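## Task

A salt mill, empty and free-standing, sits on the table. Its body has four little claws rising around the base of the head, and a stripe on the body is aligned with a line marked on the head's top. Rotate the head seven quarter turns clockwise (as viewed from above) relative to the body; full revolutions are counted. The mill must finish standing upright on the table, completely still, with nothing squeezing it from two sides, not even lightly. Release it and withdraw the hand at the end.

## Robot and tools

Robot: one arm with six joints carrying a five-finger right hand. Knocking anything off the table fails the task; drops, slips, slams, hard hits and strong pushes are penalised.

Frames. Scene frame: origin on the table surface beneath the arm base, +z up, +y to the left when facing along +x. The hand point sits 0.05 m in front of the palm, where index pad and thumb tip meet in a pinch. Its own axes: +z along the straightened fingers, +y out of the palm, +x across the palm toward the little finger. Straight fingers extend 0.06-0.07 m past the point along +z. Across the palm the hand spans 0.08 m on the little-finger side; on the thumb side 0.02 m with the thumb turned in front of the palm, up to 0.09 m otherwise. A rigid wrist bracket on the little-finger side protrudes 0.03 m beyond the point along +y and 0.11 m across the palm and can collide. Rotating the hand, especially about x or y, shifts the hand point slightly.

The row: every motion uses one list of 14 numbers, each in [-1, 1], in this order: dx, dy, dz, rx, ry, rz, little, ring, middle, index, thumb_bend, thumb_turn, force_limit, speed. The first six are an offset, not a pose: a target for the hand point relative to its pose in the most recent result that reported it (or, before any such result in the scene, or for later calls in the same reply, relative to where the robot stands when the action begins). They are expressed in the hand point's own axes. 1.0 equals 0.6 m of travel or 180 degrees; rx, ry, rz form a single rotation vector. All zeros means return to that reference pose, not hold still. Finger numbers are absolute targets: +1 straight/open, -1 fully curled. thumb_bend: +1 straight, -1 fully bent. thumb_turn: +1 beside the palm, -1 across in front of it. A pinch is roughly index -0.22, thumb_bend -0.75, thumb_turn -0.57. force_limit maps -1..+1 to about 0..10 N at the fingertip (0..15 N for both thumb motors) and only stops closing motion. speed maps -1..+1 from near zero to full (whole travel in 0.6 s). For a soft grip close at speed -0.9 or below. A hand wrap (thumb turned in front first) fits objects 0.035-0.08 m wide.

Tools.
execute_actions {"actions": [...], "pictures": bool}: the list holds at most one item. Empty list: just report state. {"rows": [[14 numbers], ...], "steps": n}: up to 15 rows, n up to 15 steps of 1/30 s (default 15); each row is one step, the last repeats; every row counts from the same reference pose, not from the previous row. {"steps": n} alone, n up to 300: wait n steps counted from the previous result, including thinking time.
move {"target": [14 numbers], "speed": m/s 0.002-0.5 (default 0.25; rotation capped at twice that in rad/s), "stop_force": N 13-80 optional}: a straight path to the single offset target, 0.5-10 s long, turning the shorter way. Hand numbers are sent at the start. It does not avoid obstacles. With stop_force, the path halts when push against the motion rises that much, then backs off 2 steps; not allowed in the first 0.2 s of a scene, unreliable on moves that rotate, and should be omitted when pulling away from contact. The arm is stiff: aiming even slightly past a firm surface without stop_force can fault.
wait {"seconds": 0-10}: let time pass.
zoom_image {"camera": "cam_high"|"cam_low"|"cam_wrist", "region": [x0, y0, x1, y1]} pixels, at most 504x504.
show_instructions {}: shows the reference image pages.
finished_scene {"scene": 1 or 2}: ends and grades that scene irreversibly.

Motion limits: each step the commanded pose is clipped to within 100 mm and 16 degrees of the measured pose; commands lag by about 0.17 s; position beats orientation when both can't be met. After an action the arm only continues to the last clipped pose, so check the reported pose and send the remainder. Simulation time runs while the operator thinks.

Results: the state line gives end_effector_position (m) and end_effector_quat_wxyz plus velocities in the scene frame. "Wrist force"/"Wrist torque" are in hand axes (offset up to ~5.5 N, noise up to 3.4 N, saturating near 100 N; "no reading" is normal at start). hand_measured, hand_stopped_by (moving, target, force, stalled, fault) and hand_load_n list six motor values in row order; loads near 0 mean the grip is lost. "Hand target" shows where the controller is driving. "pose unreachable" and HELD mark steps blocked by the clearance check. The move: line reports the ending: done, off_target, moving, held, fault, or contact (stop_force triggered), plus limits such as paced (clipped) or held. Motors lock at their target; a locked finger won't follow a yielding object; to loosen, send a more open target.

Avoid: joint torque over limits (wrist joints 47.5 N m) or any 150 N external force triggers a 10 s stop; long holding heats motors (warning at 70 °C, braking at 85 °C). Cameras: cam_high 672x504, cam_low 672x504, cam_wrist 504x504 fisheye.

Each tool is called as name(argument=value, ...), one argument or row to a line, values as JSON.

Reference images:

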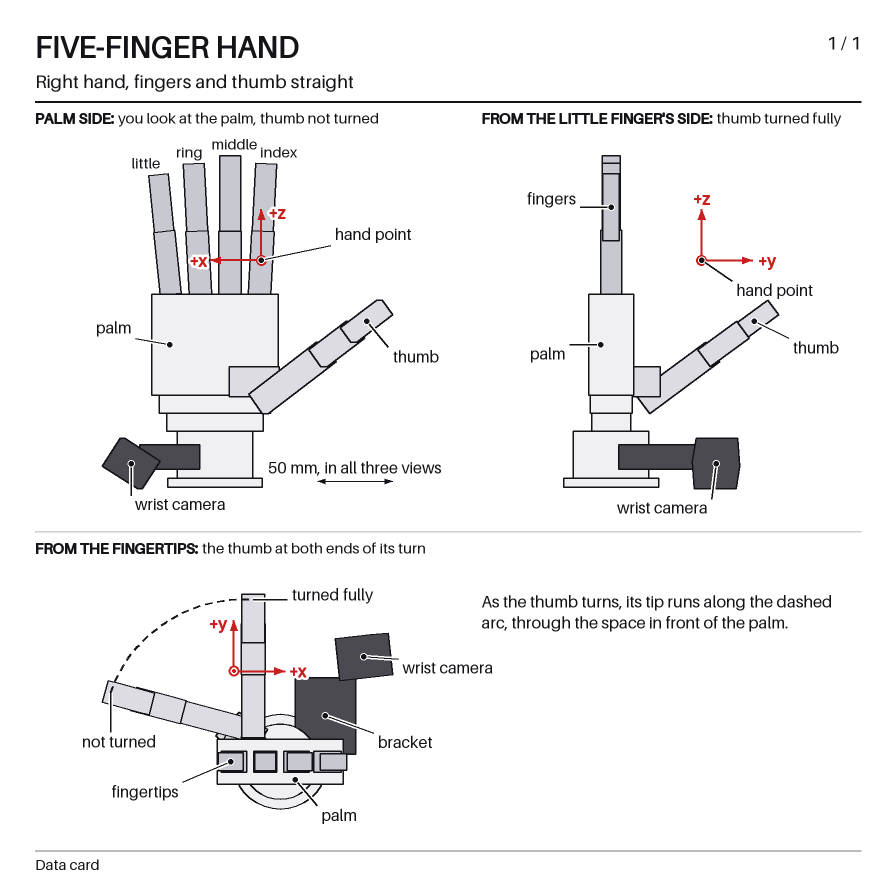

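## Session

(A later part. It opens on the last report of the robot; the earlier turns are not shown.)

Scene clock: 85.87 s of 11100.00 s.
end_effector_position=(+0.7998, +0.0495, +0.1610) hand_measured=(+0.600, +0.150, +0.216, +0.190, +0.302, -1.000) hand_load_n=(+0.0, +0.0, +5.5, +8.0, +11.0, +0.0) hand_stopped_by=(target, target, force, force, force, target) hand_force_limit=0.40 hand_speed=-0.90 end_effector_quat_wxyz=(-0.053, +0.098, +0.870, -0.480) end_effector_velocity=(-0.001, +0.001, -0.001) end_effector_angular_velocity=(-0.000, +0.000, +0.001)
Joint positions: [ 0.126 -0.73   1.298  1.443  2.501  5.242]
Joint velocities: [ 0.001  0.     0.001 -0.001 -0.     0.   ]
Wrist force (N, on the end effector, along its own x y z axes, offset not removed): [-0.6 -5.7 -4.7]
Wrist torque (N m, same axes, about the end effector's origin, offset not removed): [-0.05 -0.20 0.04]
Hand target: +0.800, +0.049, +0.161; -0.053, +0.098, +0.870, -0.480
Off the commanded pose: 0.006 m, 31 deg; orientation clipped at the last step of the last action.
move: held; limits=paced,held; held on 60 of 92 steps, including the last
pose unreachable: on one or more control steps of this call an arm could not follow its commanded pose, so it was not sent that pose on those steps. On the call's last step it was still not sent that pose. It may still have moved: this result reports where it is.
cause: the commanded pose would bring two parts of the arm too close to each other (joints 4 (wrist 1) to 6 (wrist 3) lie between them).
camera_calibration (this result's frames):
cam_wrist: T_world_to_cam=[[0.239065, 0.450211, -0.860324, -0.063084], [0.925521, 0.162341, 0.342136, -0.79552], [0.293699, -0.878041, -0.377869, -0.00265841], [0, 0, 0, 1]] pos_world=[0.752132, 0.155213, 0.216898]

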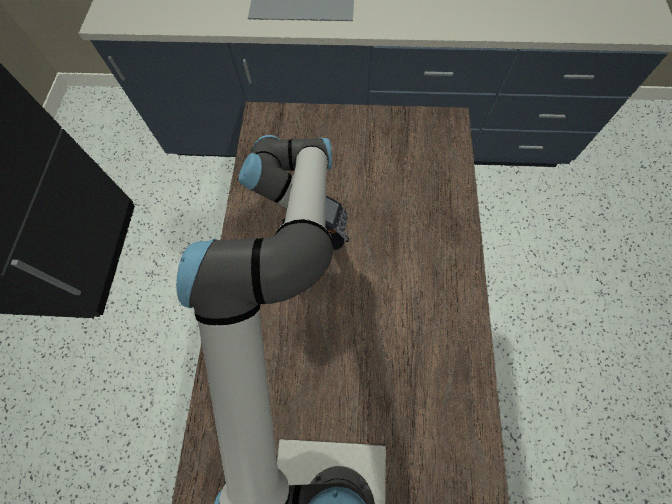

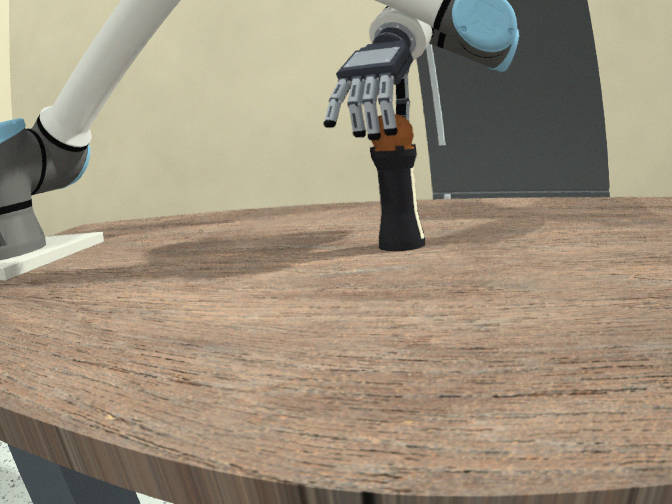

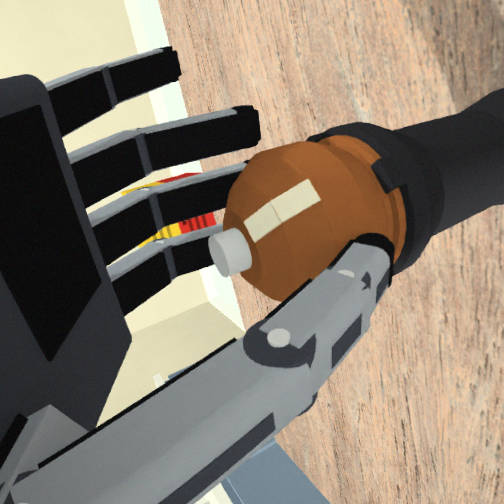

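move(
  target=[0,0,0,0,0,0,0.6,0.5,0.5,0.5,0.6,-1,0.4,0.3],
)

move(
  target=[0,-0.0636,-0.04,0,-0.1413,-0.0883,0.6,0.5,0.5,0.5,0.6,-1,0.4,0.3],
  speed=0.3,
)

move(
  target=[0,0,0,0,-0.53,-0.331,0.6,0.5,0.5,0.5,0.6,-1,0.4,0.3],
  speed=0.5,
)

move(
  target=[0,0,0,0,-0.53,-0.331,0.6,0.5,0.5,0.5,0.6,-1,0.4,0.3],
  speed=0.5,
)

Scene clock: 89.07 s of 11100.00 s.
end_effector_position=(+0.7998, +0.0495, +0.1610) hand_measured=(+0.600, +0.500, +0.500, +0.500, +0.600, -1.000) hand_load_n=(+0.0, +0.0, +0.0, +0.0, +0.0, +0.0) hand_stopped_by=(target, target, target, target, target, target) hand_force_limit=0.40 hand_speed=0.30 end_effector_quat_wxyz=(-0.053, +0.098, +0.870, -0.480) end_effector_velocity=(+0.000, -0.000, +0.001) end_effector_angular_velocity=(-0.000, -0.001, -0.000)
Joint positions: [ 0.126 -0.73   1.298  1.443  2.501  5.242]
Joint velocities: [-0.001 -0.001 -0.    -0.     0.    -0.   ]
Wrist force (N, on the end effector, along its own x y z axes, offset not removed): [0.1 0.7 -3.6]
Wrist torque (N m, same axes, about the end effector's origin, offset not removed): [0.34 -0.18 0.10]
Hand target: +0.800, +0.049, +0.161; -0.053, +0.098, +0.870, -0.480
Off the commanded pose: 0.000 m, 0 deg.
move: done
camera_calibration (this result's frames):
cam_wrist: T_world_to_cam=[[0.239059, 0.450214, -0.860324, -0.063084], [0.925519, 0.162353, 0.342136, -0.79552], [0.293711, -0.878037, -0.377869, -0.00265839], [0, 0, 0, 1]] pos_world=[0.75213, 0.155222, 0.216898]

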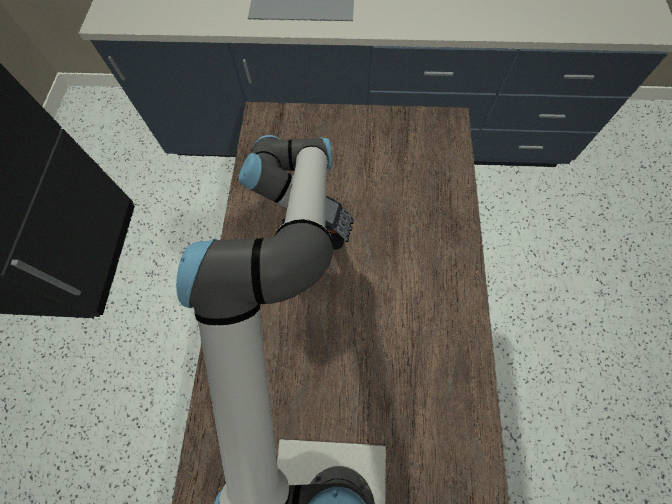

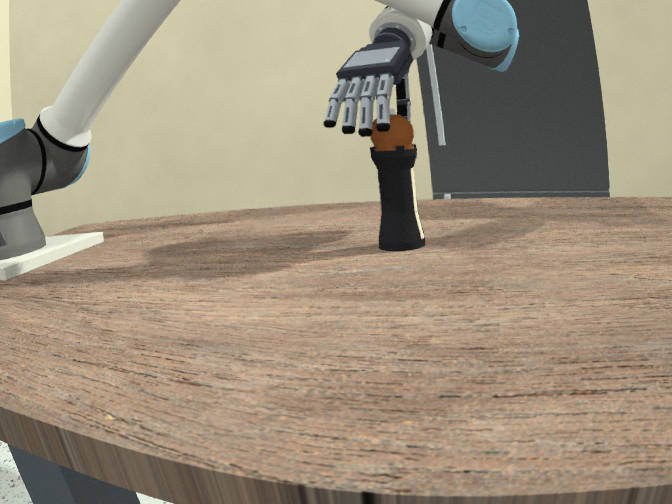

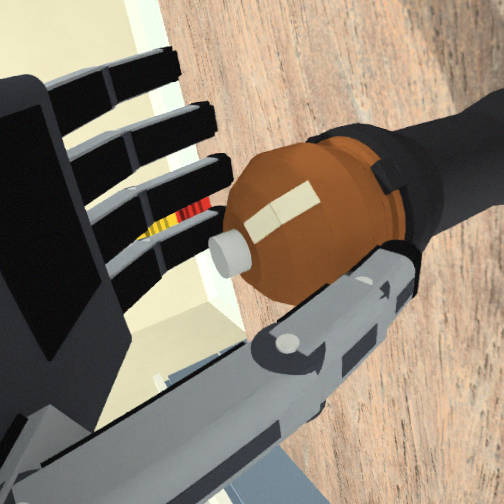

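Scene clock: 90.67 s of 11100.00 s.
end_effector_position=(+0.7999, +0.0497, +0.2060) hand_measured=(+0.600, +0.500, +0.500, +0.500, +0.600, -1.000) hand_load_n=(+0.0, +0.0, +0.0, +0.0, +0.0, +0.0) hand_stopped_by=(target, target, target, target, target, target) hand_force_limit=0.40 hand_speed=0.30 end_effector_quat_wxyz=(+0.073, -0.129, +0.865, -0.478) end_effector_velocity=(-0.001, -0.001, -0.002) end_effector_angular_velocity=(+0.004, +0.001, +0.017)
Joint positions: [ 0.11  -0.988  1.487  0.724  2.53   4.301]
Joint velocities: [-0.004 -0.01   0.012 -0.03  -0.011 -0.034]
Wrist force (N, on the end effector, along its own x y z axes, offset not removed): [-1.0 2.0 -3.2]
Wrist torque (N m, same axes, about the end effector's origin, offset not removed): [0.62 -0.09 0.12]
Hand target: +0.800, +0.050, +0.206; +0.074, -0.130, +0.865, -0.478
Off the commanded pose: 0.000 m, 0 deg.
move: done
camera_calibration (this result's frames):
cam_wrist: T_world_to_cam=[[-0.0162348, 0.50853, -0.860891, 0.176949], [0.720779, 0.602685, 0.342415, -0.669113], [0.692975, -0.614953, -0.376322, -0.318283], [0, 0, 0, 1]] pos_world=[0.705717, 0.117551, 0.261671]

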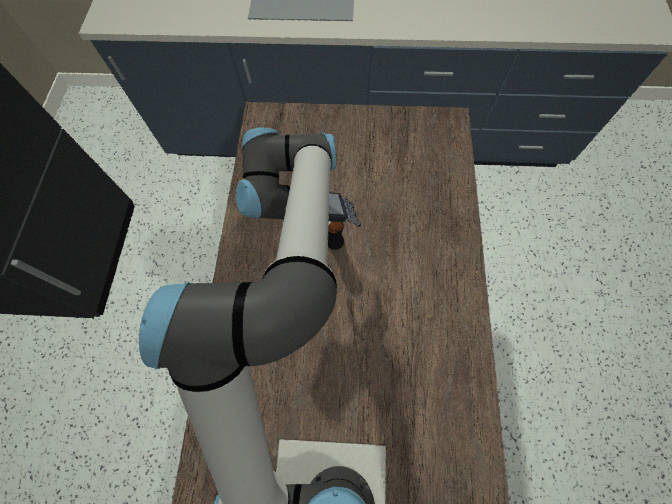

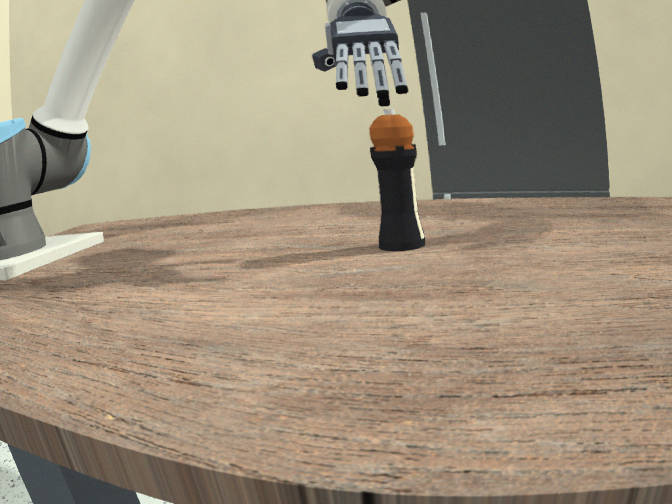

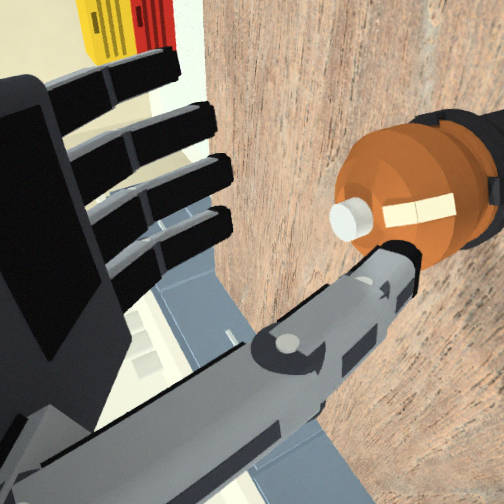

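Scene clock: 93.47 s of 11100.00 s.
end_effector_position=(+0.7997, +0.0498, +0.2065) hand_measured=(+0.600, +0.500, +0.500, +0.500, +0.600, -1.000) hand_load_n=(+0.0, +0.0, +0.0, +0.0, +0.0, +0.0) hand_stopped_by=(target, target, target, target, target, target) hand_force_limit=0.40 hand_speed=0.30 end_effector_quat_wxyz=(-0.441, +0.790, -0.373, +0.207) end_effector_velocity=(+0.000, -0.000, -0.000) end_effector_angular_velocity=(-0.004, +0.006, +0.014)
Joint positions: [-0.369 -1.134  1.669  0.405  0.702  2.347]
Joint velocities: [ 0.     0.008 -0.01   0.022 -0.003 -0.022]
Wrist force (N, on the end effector, along its own x y z axes, offset not removed): [-0.6 -1.3 -1.0]
Wrist torque (N m, same axes, about the end effector's origin, offset not removed): [-0.03 -0.22 0.09]
Hand target: +0.800, +0.050, +0.206; -0.441, +0.790, -0.372, +0.206
Off the commanded pose: 0.001 m, 0 deg.
move: done
camera_calibration (this result's frames):
cam_wrist: T_world_to_cam=[[-0.45883, -0.2058, -0.864362, 0.567551], [-0.833818, 0.435804, 0.338854, 0.582972], [0.306956, 0.876197, -0.37156, -0.0843766], [0, 0, 0, 1]] pos_world=[0.772402, -0.063329, 0.261677]

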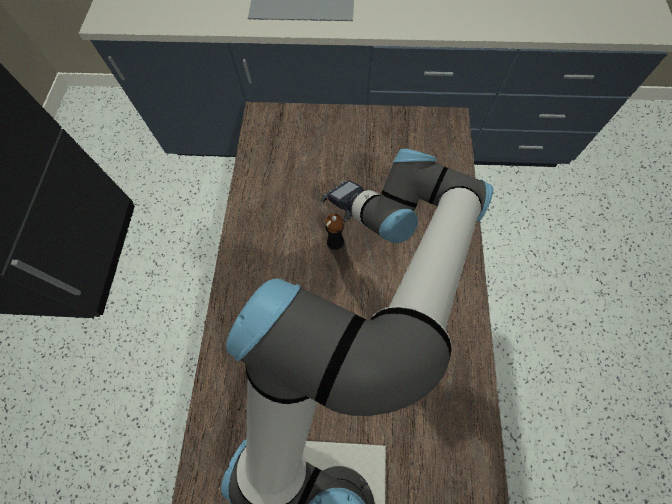

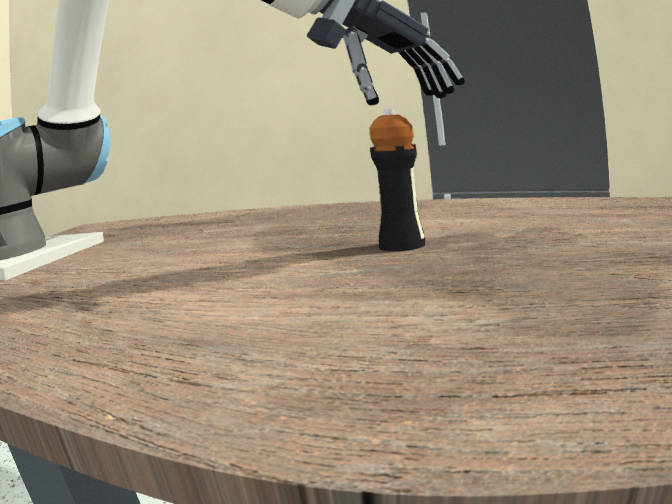

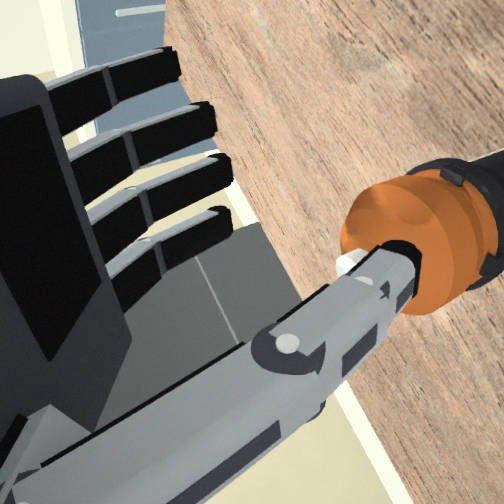

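Scene clock: 96.20 s of 11100.00 s.
end_effector_position=(+0.8000, +0.0496, +0.2067) hand_measured=(+0.600, +0.500, +0.500, +0.500, +0.600, -1.000) hand_load_n=(+0.0, +0.0, +0.0, +0.0, +0.0, +0.0) hand_stopped_by=(target, target, target, target, target, target) hand_force_limit=0.40 hand_speed=0.30 end_effector_quat_wxyz=(-0.416, +0.751, +0.449, -0.248) end_effector_velocity=(-0.000, +0.000, -0.001) end_effector_angular_velocity=(+0.002, -0.000, +0.016)
Joint positions: [-0.154 -0.571  0.997  2.141  1.315  0.15 ]
Joint velocities: [ 0.003  0.002 -0.002  0.002  0.01  -0.009]
Wrist force (N, on the end effector, along its own x y z axes, offset not removed): [-0.1 -1.1 -5.3]
Wrist torque (N m, same axes, about the end effector's origin, offset not removed): [0.11 -0.17 0.05]
Hand target: +0.800, +0.050, +0.207; -0.416, +0.750, +0.450, -0.248
Off the commanded pose: 0.000 m, 0 deg.
move: done; limits=paced
camera_calibration (this result's frames):
cam_wrist: T_world_to_cam=[[0.370357, -0.345373, -0.862295, -0.0890687], [-0.0900524, -0.937285, 0.336731, 0.056777], [-0.924514, -0.0470589, -0.378232, 0.948091], [0, 0, 0, 1]] pos_world=[0.914623, 0.0670703, 0.262676]

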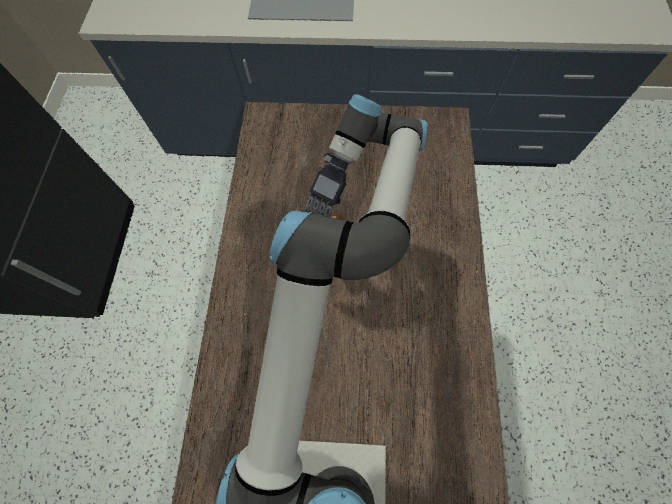

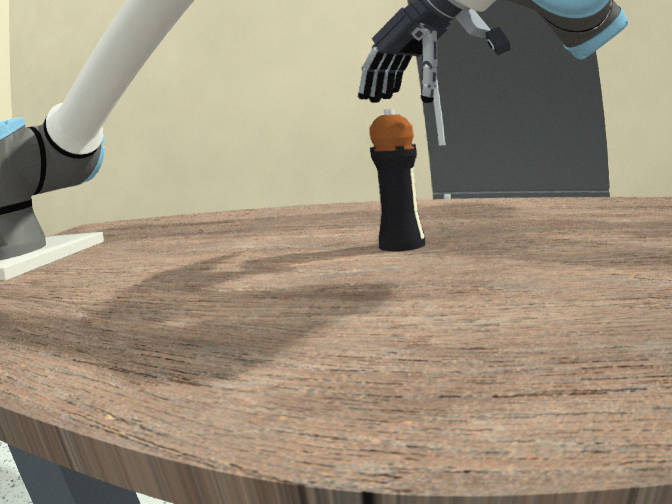

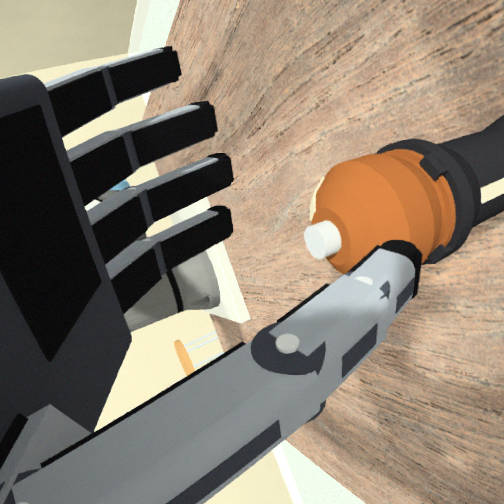

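move(
  target=[-0.0288,-0.0134,0.0215,0,0,0,0.6,0.5,0.5,0.5,0.6,-1,0.4,0.3],
  speed=0.1,
)

move(
  target=[0,0.0565,0.0353,0,0,0,0.6,0.5,0.5,0.5,0.6,-1,0.4,0.3],
  speed=0.05,
)

zoom_image(
  camera="cam_low",
  region=[290, 40, 510, 260],
)

Scene clock: 98.33 s of 11100.00 s.
end_effector_position=(+0.7788, +0.0416, +0.2066) hand_measured=(+0.600, +0.500, +0.500, +0.500, +0.600, -1.000) hand_load_n=(+0.0, +0.0, +0.0, +0.0, +0.0, +0.0) hand_stopped_by=(target, target, target, target, target, target) hand_force_limit=0.40 hand_speed=0.30 end_effector_quat_wxyz=(-0.416, +0.750, +0.449, -0.248) end_effector_velocity=(-0.002, -0.000, -0.001) end_effector_angular_velocity=(+0.001, +0.002, +0.001)
Joint positions: [-0.167 -0.607  1.07   2.106  1.325  0.143]
Joint velocities: [-0.001 -0.002  0.007 -0.003  0.001 -0.001]
Wrist force (N, on the end effector, along its own x y z axes, offset not removed): [2.4 -0.3 -1.0]
Wrist torque (N m, same axes, about the end effector's origin, offset not removed): [0.07 -0.60 0.34]
Hand target: +0.778, +0.041, +0.207; -0.416, +0.751, +0.449, -0.248
Off the commanded pose: 0.000 m, 0 deg.
move: done
camera_calibration (this result's frames):
cam_wrist: T_world_to_cam=[[0.370336, -0.345351, -0.862313, -0.0840365], [-0.0900034, -0.937291, 0.336726, 0.0474157], [-0.924527, -0.0470907, -0.378196, 0.928051], [0, 0, 0, 1]] pos_world=[0.893397, 0.0591229, 0.262553]

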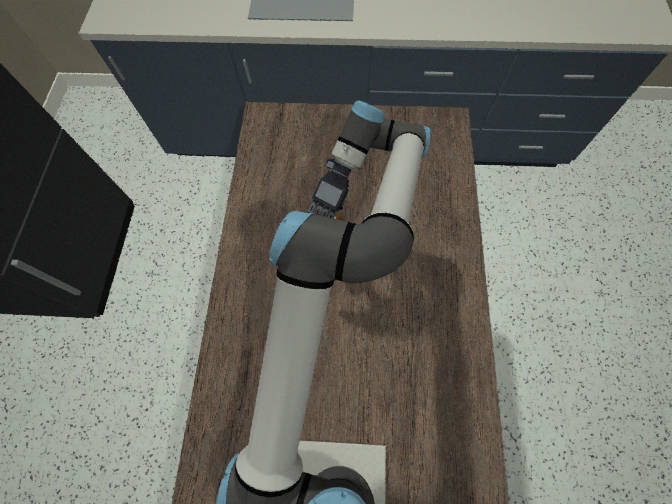

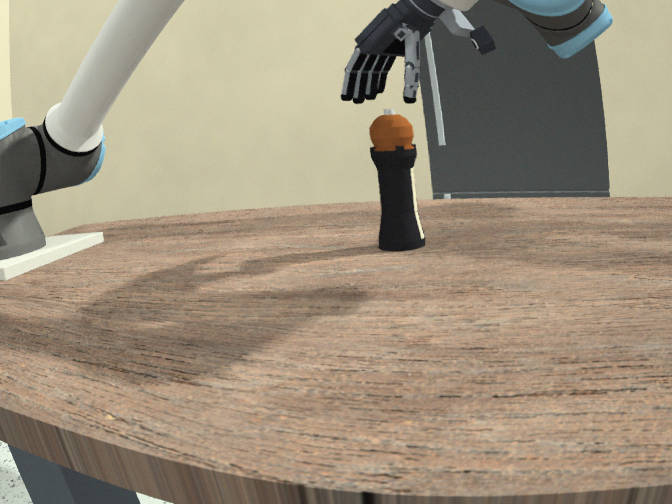

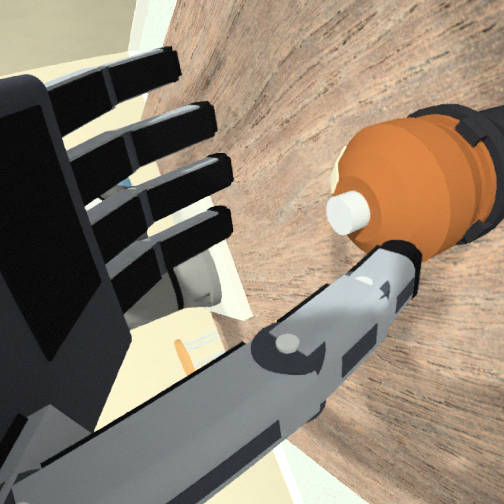

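Scene clock: 99.57 s of 11100.00 s.
end_effector_position=(+0.7789, +0.0417, +0.1669) hand_measured=(+0.600, +0.500, +0.500, +0.500, +0.600, -1.000) hand_load_n=(+0.0, +0.0, +0.0, +0.0, +0.0, +0.0) hand_stopped_by=(target, target, target, target, target, target) hand_force_limit=0.40 hand_speed=0.30 end_effector_quat_wxyz=(-0.416, +0.750, +0.449, -0.248) end_effector_velocity=(+0.000, -0.001, -0.001) end_effector_angular_velocity=(-0.000, -0.002, +0.000)
Joint positions: [-0.167 -0.573  1.08   2.062  1.325  0.143]
Joint velocities: [-0.001  0.001 -0.    -0.003  0.001 -0.001]
Wrist force (N, on the end effector, along its own x y z axes, offset not removed): [0.2 -0.5 -5.5]
Wrist torque (N m, same axes, about the end effector's origin, offset not removed): [0.27 -0.24 0.20]
Hand target: +0.779, +0.042, +0.167; -0.416, +0.750, +0.449, -0.248
Off the commanded pose: 0.000 m, 0 deg.
move: done
camera_calibration (this result's frames):
cam_wrist: T_world_to_cam=[[0.370336, -0.34535, -0.862314, -0.118219], [-0.0900022, -0.937292, 0.336725, 0.0608395], [-0.924528, -0.0470912, -0.378195, 0.913206], [0, 0, 0, 1]] pos_world=[0.893541, 0.0592013, 0.222941]

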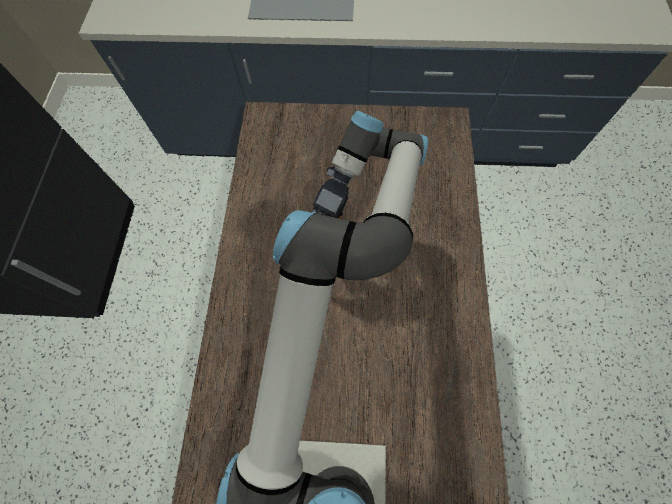

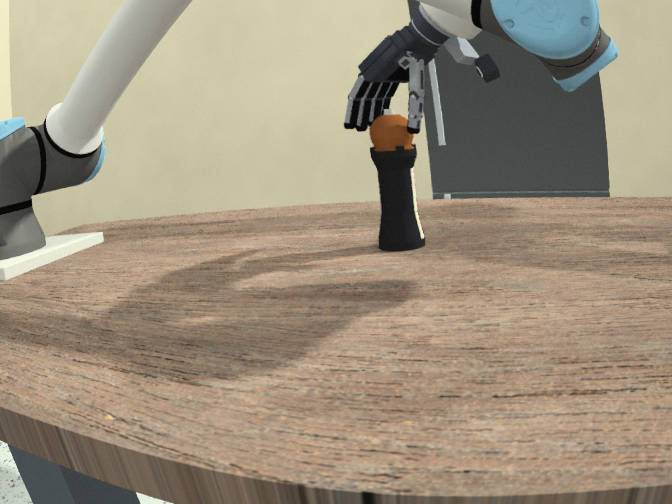

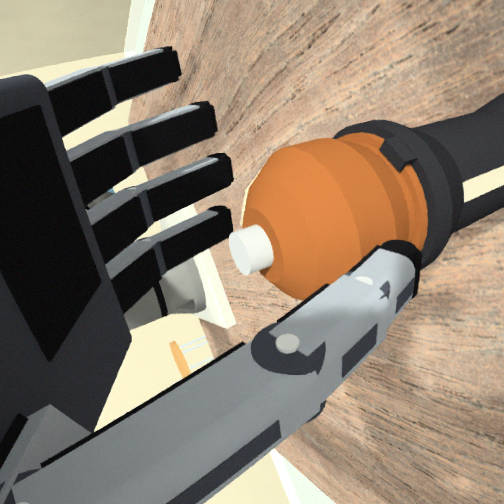

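Region (290, 40, 510, 260) of cam_low's 672x504 image, scaled by 2.291, with more detail than that image has.

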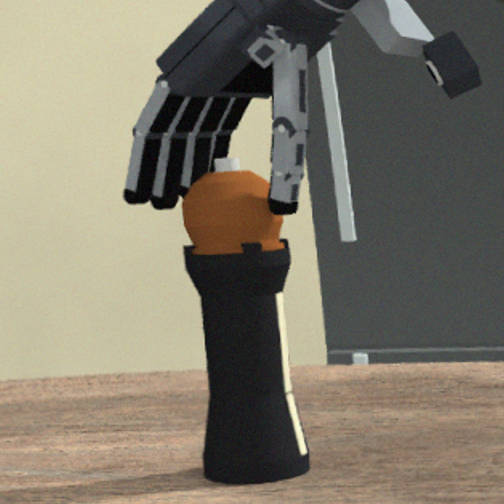

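move(
  target=[0,0.0087,-0.0013,0,0,0,0.6,0.15,0.3,0.28,0.42,-1,0.4,-0.6],
  speed=0.02,
)

move(
  target=[0,0,0,0,0,0,0.6,0.15,0.215,0.19,0.1,-1,0.4,-0.9],
)

zoom_image(
  camera="cam_low",
  region=[290, 40, 510, 260],
)

Scene clock: 102.47 s of 11100.00 s.
end_effector_position=(+0.7819, +0.0401, +0.1631) hand_measured=(+0.600, +0.150, +0.300, +0.280, +0.420, -1.000) hand_load_n=(+0.0, +0.0, +0.0, +0.0, +0.0, +0.0) hand_stopped_by=(target, target, target, target, target, target) hand_force_limit=0.40 hand_speed=-0.60 end_effector_quat_wxyz=(-0.416, +0.750, +0.449, -0.248) end_effector_velocity=(+0.000, -0.001, -0.003) end_effector_angular_velocity=(-0.001, +0.004, +0.000)
Joint positions: [-0.167 -0.564  1.07   2.063  1.326  0.143]
Joint velocities: [-0.001  0.004 -0.001  0.001  0.002  0.001]
Wrist force (N, on the end effector, along its own x y z axes, offset not removed): [-2.1 -0.5 -3.6]
Wrist torque (N m, same axes, about the end effector's origin, offset not removed): [0.24 0.13 -0.04]
Hand target: +0.782, +0.040, +0.163; -0.416, +0.750, +0.449, -0.248
Off the commanded pose: 0.000 m, 0 deg.
move: done
camera_calibration (this result's frames):
cam_wrist: T_world_to_cam=[[0.370341, -0.345344, -0.862314, -0.123197], [-0.089997, -0.937294, 0.336721, 0.0609633], [-0.924526, -0.0470959, -0.378198, 0.914375], [0, 0, 0, 1]] pos_world=[0.896474, 0.0576585, 0.219053]

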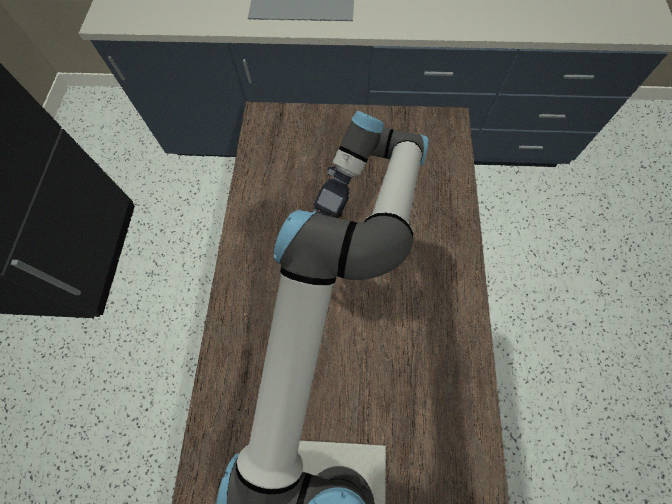

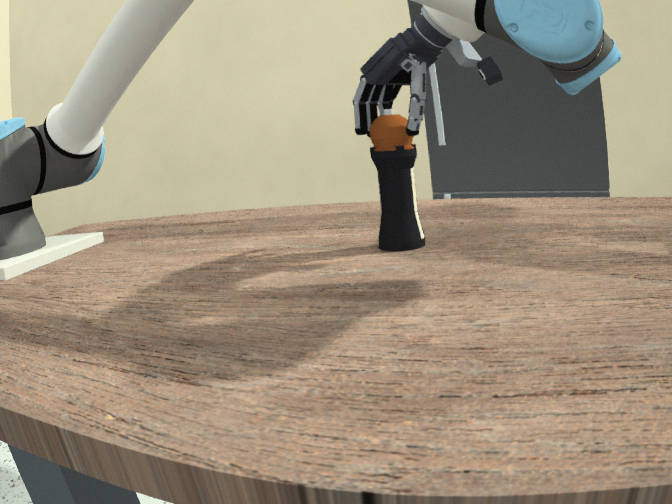

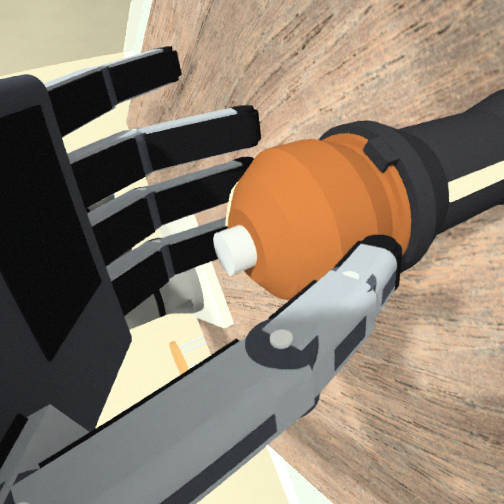

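Scene clock: 103.90 s of 11100.00 s.
end_effector_position=(+0.7819, +0.0401, +0.1631) hand_measured=(+0.600, +0.150, +0.216, +0.192, +0.318, -1.000) hand_load_n=(+0.0, +0.0, +4.0, +5.0, +10.0, +0.0) hand_stopped_by=(target, target, target, target, force, target) hand_force_limit=0.40 hand_speed=-0.90 end_effector_quat_wxyz=(-0.416, +0.750, +0.449, -0.248) end_effector_velocity=(-0.000, -0.002, +0.001) end_effector_angular_velocity=(+0.002, +0.001, -0.000)
Joint positions: [-0.167 -0.564  1.07   2.063  1.326  0.143]
Joint velocities: [-0.002 -0.001  0.     0.002  0.001 -0.002]
Wrist force (N, on the end effector, along its own x y z axes, offset not removed): [-0.6 2.7 -3.3]
Wrist torque (N m, same axes, about the end effector's origin, offset not removed): [0.55 -0.12 0.19]
Hand target: +0.782, +0.040, +0.163; -0.416, +0.750, +0.449, -0.248
Off the commanded pose: 0.000 m, 0 deg.
move: done
camera_calibration (this result's frames):
cam_wrist: T_world_to_cam=[[0.370323, -0.345342, -0.862322, -0.123183], [-0.0899917, -0.937295, 0.33672, 0.0609462], [-0.924534, -0.0470932, -0.378179, 0.914376], [0, 0, 0, 1]] pos_world=[0.896473, 0.0576452, 0.219053]

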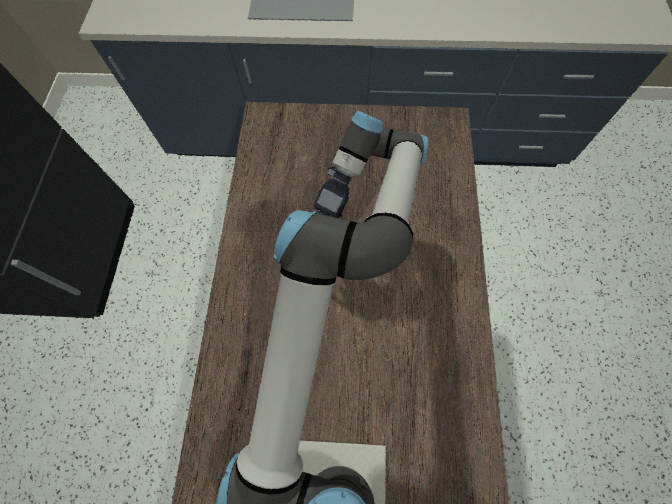

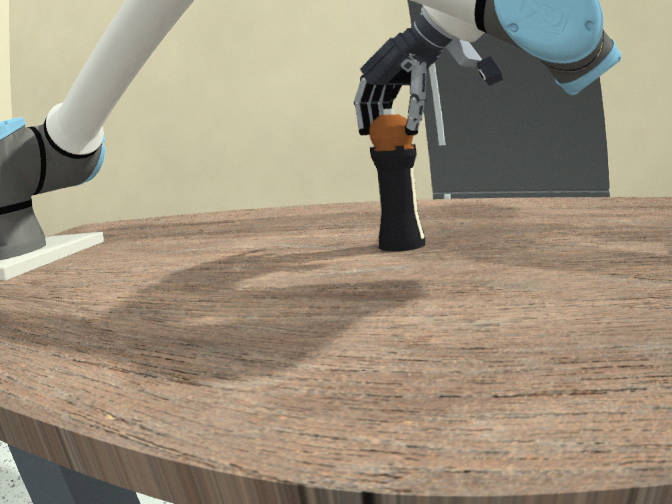

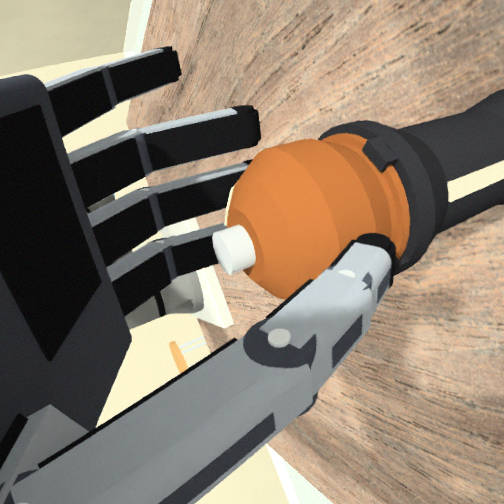

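Region (290, 40, 510, 260) of cam_low's 672x504 image, scaled by 2.291, with more detail than that image has.

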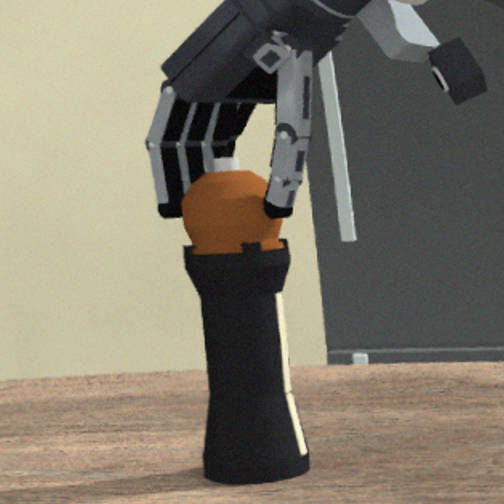

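move(
  target=[0,0.0023,-0.0005,0,0,0,0.6,0.15,0.215,0.19,0.1,-1,0.4,-0.9],
  speed=0.005,
)

move(
  target=[0.0073,-0.0084,0.016,0,0.198,0.1237,0.6,0.15,0.215,0.19,0.1,-1,0.4,-0.9],
  speed=0.14,
)

zoom_image(
  camera="cam_low",
  region=[290, 40, 510, 260],
)

Scene clock: 106.30 s of 11100.00 s.
end_effector_position=(+0.7827, +0.0397, +0.1622) hand_measured=(+0.600, +0.150, +0.218, +0.192, +0.318, -1.000) hand_load_n=(+0.0, +0.0, +6.0, +6.5, +7.5, +0.0) hand_stopped_by=(target, target, target, target, force, target) hand_force_limit=0.40 hand_speed=-0.90 end_effector_quat_wxyz=(-0.416, +0.750, +0.449, -0.248) end_effector_velocity=(+0.001, +0.001, -0.002) end_effector_angular_velocity=(-0.000, +0.001, +0.001)
Joint positions: [-0.168 -0.562  1.068  2.063  1.326  0.143]
Joint velocities: [ 0.001  0.003 -0.002  0.     0.     0.   ]
Wrist force (N, on the end effector, along its own x y z axes, offset not removed): [-1.2 -9.3 -5.3]
Wrist torque (N m, same axes, about the end effector's origin, offset not removed): [0.26 -0.09 0.00]
Hand target: +0.783, +0.040, +0.162; -0.416, +0.750, +0.449, -0.248
Off the commanded pose: 0.000 m, 0 deg.
move: done
camera_calibration (this result's frames):
cam_wrist: T_world_to_cam=[[0.370353, -0.345333, -0.862313, -0.124403], [-0.0899925, -0.937298, 0.336712, 0.0609462], [-0.924522, -0.0471005, -0.378208, 0.914769], [0, 0, 0, 1]] pos_world=[0.897282, 0.0572501, 0.218177]

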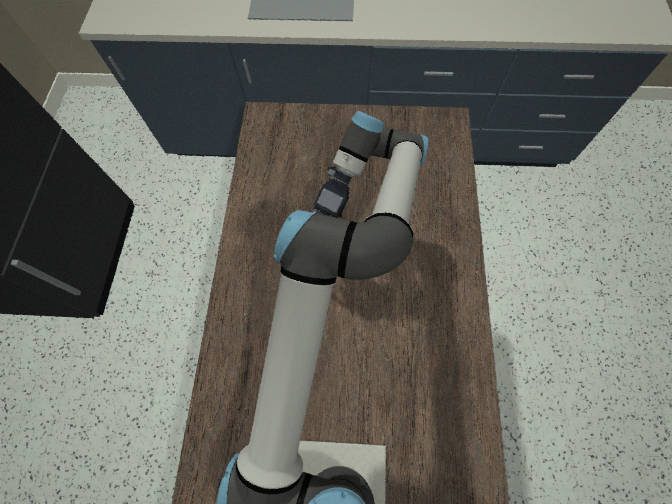

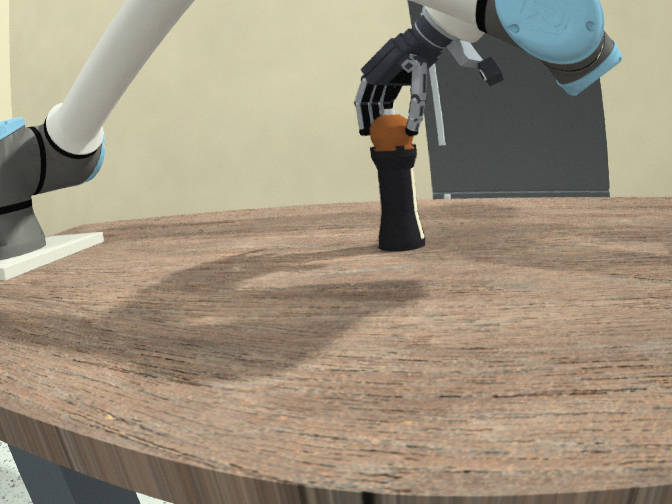

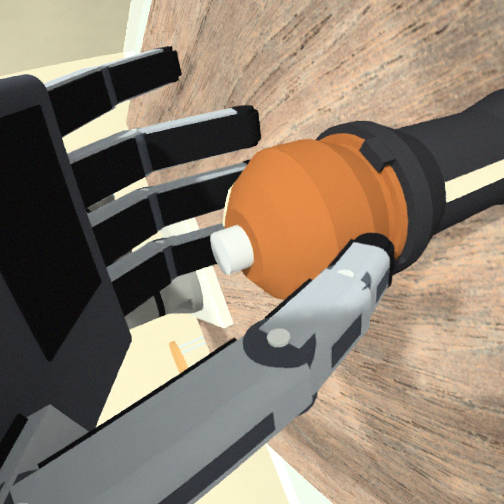

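Scene clock: 109.40 s of 11100.00 s.
end_effector_position=(+0.7753, +0.0487, +0.1614) hand_measured=(+0.600, +0.150, +0.218, +0.192, +0.318, -1.000) hand_load_n=(+0.0, +0.0, +4.0, +5.0, +8.5, -2.0) hand_stopped_by=(target, target, target, target, force, target) hand_force_limit=0.40 hand_speed=-0.90 end_effector_quat_wxyz=(-0.479, +0.861, +0.151, -0.083) end_effector_velocity=(+0.000, -0.000, -0.002) end_effector_angular_velocity=(-0.001, +0.001, -0.016)
Joint positions: [-0.302 -0.683  1.288  1.773  0.85   0.558]
Joint velocities: [-0.003 -0.001  0.004 -0.011 -0.009  0.014]
Wrist force (N, on the end effector, along its own x y z axes, offset not removed): [0.6 -6.9 -11.0]
Wrist torque (N m, same axes, about the end effector's origin, offset not removed): [0.14 0.19 -0.09]
Hand target: +0.775, +0.049, +0.161; -0.479, +0.861, +0.150, -0.082
Off the commanded pose: 0.000 m, 0 deg.
move: done
camera_calibration (this result's frames):
cam_wrist: T_world_to_cam=[[0.0439488, -0.501703, -0.863923, 0.14171], [-0.692506, -0.638589, 0.335617, 0.521693], [-0.720072, 0.583522, -0.375498, 0.718495], [0, 0, 0, 1]] pos_world=[0.872415, -0.0150139, 0.21713]

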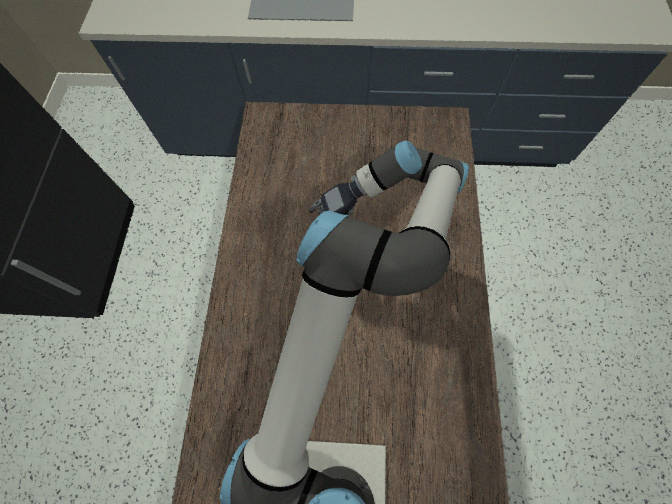

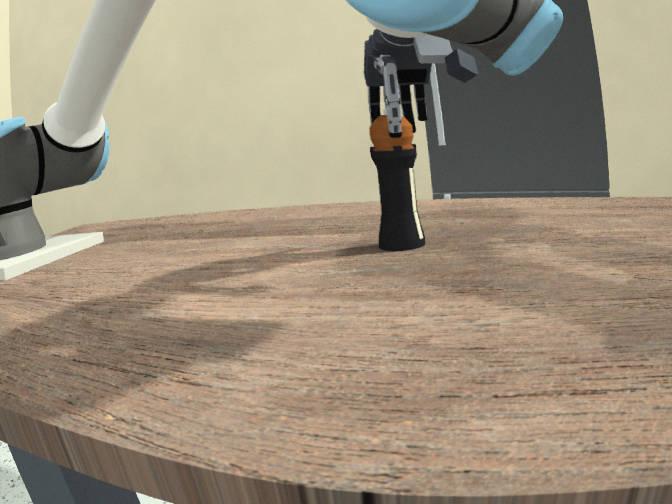

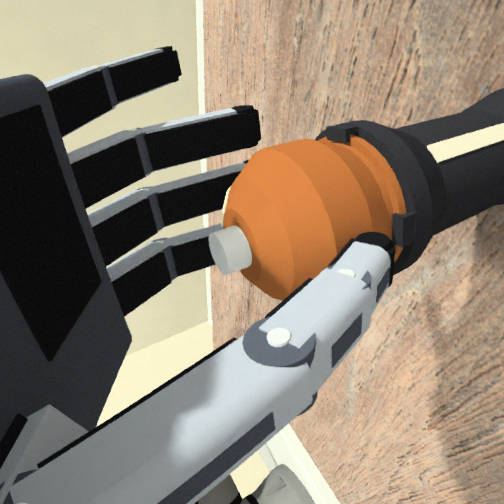

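Region (290, 40, 510, 260) of cam_low's 672x504 image, scaled by 2.291, with more detail than that image has.

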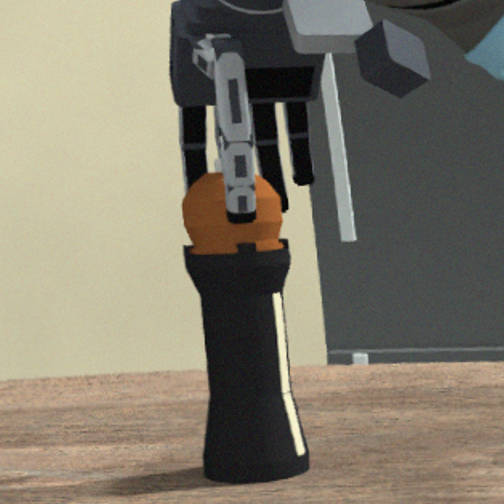

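move(
  target=[0.005,-0.007,0.013,0,0.1884,0.1178,0.6,0.15,0.215,0.19,0.1,-1,0.4,-0.9],
  speed=0.14,
)

zoom_image(
  camera="cam_low",
  region=[290, 40, 510, 260],
)

Scene clock: 113.73 s of 11100.00 s.
end_effector_position=(+0.7750, +0.0581, +0.1610) hand_measured=(+0.600, +0.150, +0.218, +0.192, +0.318, -1.000) hand_load_n=(+0.0, +0.0, +5.0, +5.0, +8.5, -3.0) hand_stopped_by=(target, target, target, target, force, target) hand_force_limit=0.40 hand_speed=-0.90 end_effector_quat_wxyz=(-0.480, +0.860, -0.151, +0.084) end_effector_velocity=(-0.001, +0.001, -0.000) end_effector_angular_velocity=(-0.007, -0.002, -0.015)
Joint positions: [-0.379 -0.881  1.519  1.058  0.549  1.431]
Joint velocities: [ 0.002 -0.01   0.009 -0.031  0.004  0.033]
Wrist force (N, on the end effector, along its own x y z axes, offset not removed): [2.7 -7.4 -10.6]
Wrist torque (N m, same axes, about the end effector's origin, offset not removed): [0.20 -0.10 -0.02]
Hand target: +0.775, +0.058, +0.161; -0.480, +0.860, -0.152, +0.085
Off the commanded pose: 0.000 m, 0 deg.
move: done
camera_calibration (this result's frames):
cam_wrist: T_world_to_cam=[[-0.288941, -0.410188, -0.86502, 0.398947], [-0.940255, -0.0483839, 0.337015, 0.68514], [-0.180092, 0.910717, -0.371701, 0.274519], [0, 0, 0, 1]] pos_world=[0.808917, -0.0532162, 0.216233]

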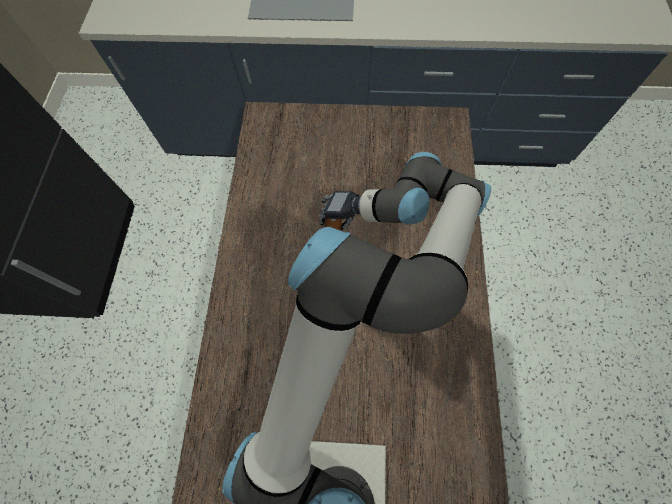

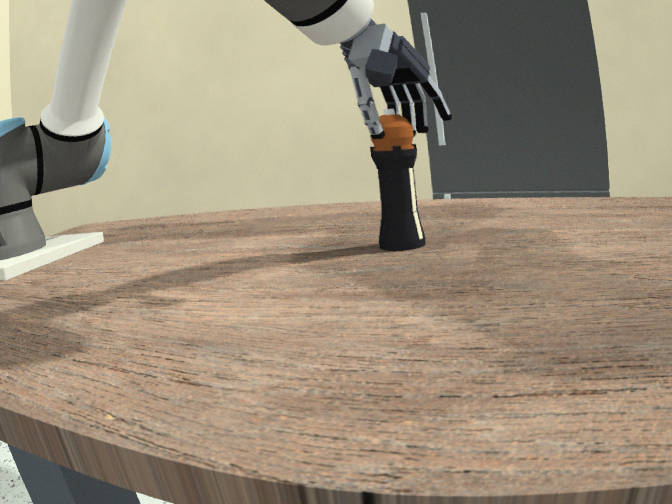

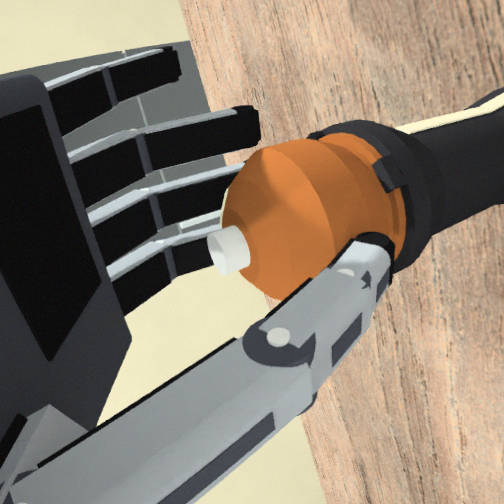

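Region (290, 40, 510, 260) of cam_low's 672x504 image, scaled by 2.291, with more detail than that image has.

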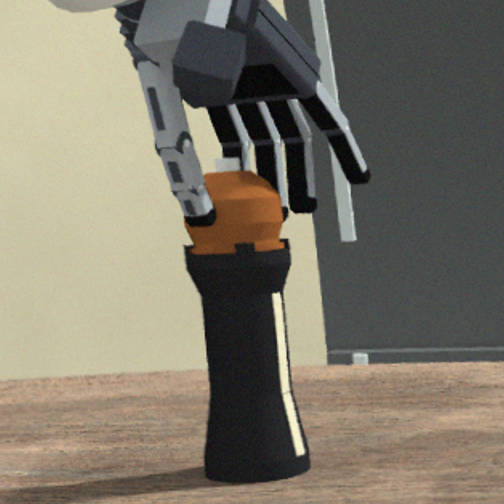

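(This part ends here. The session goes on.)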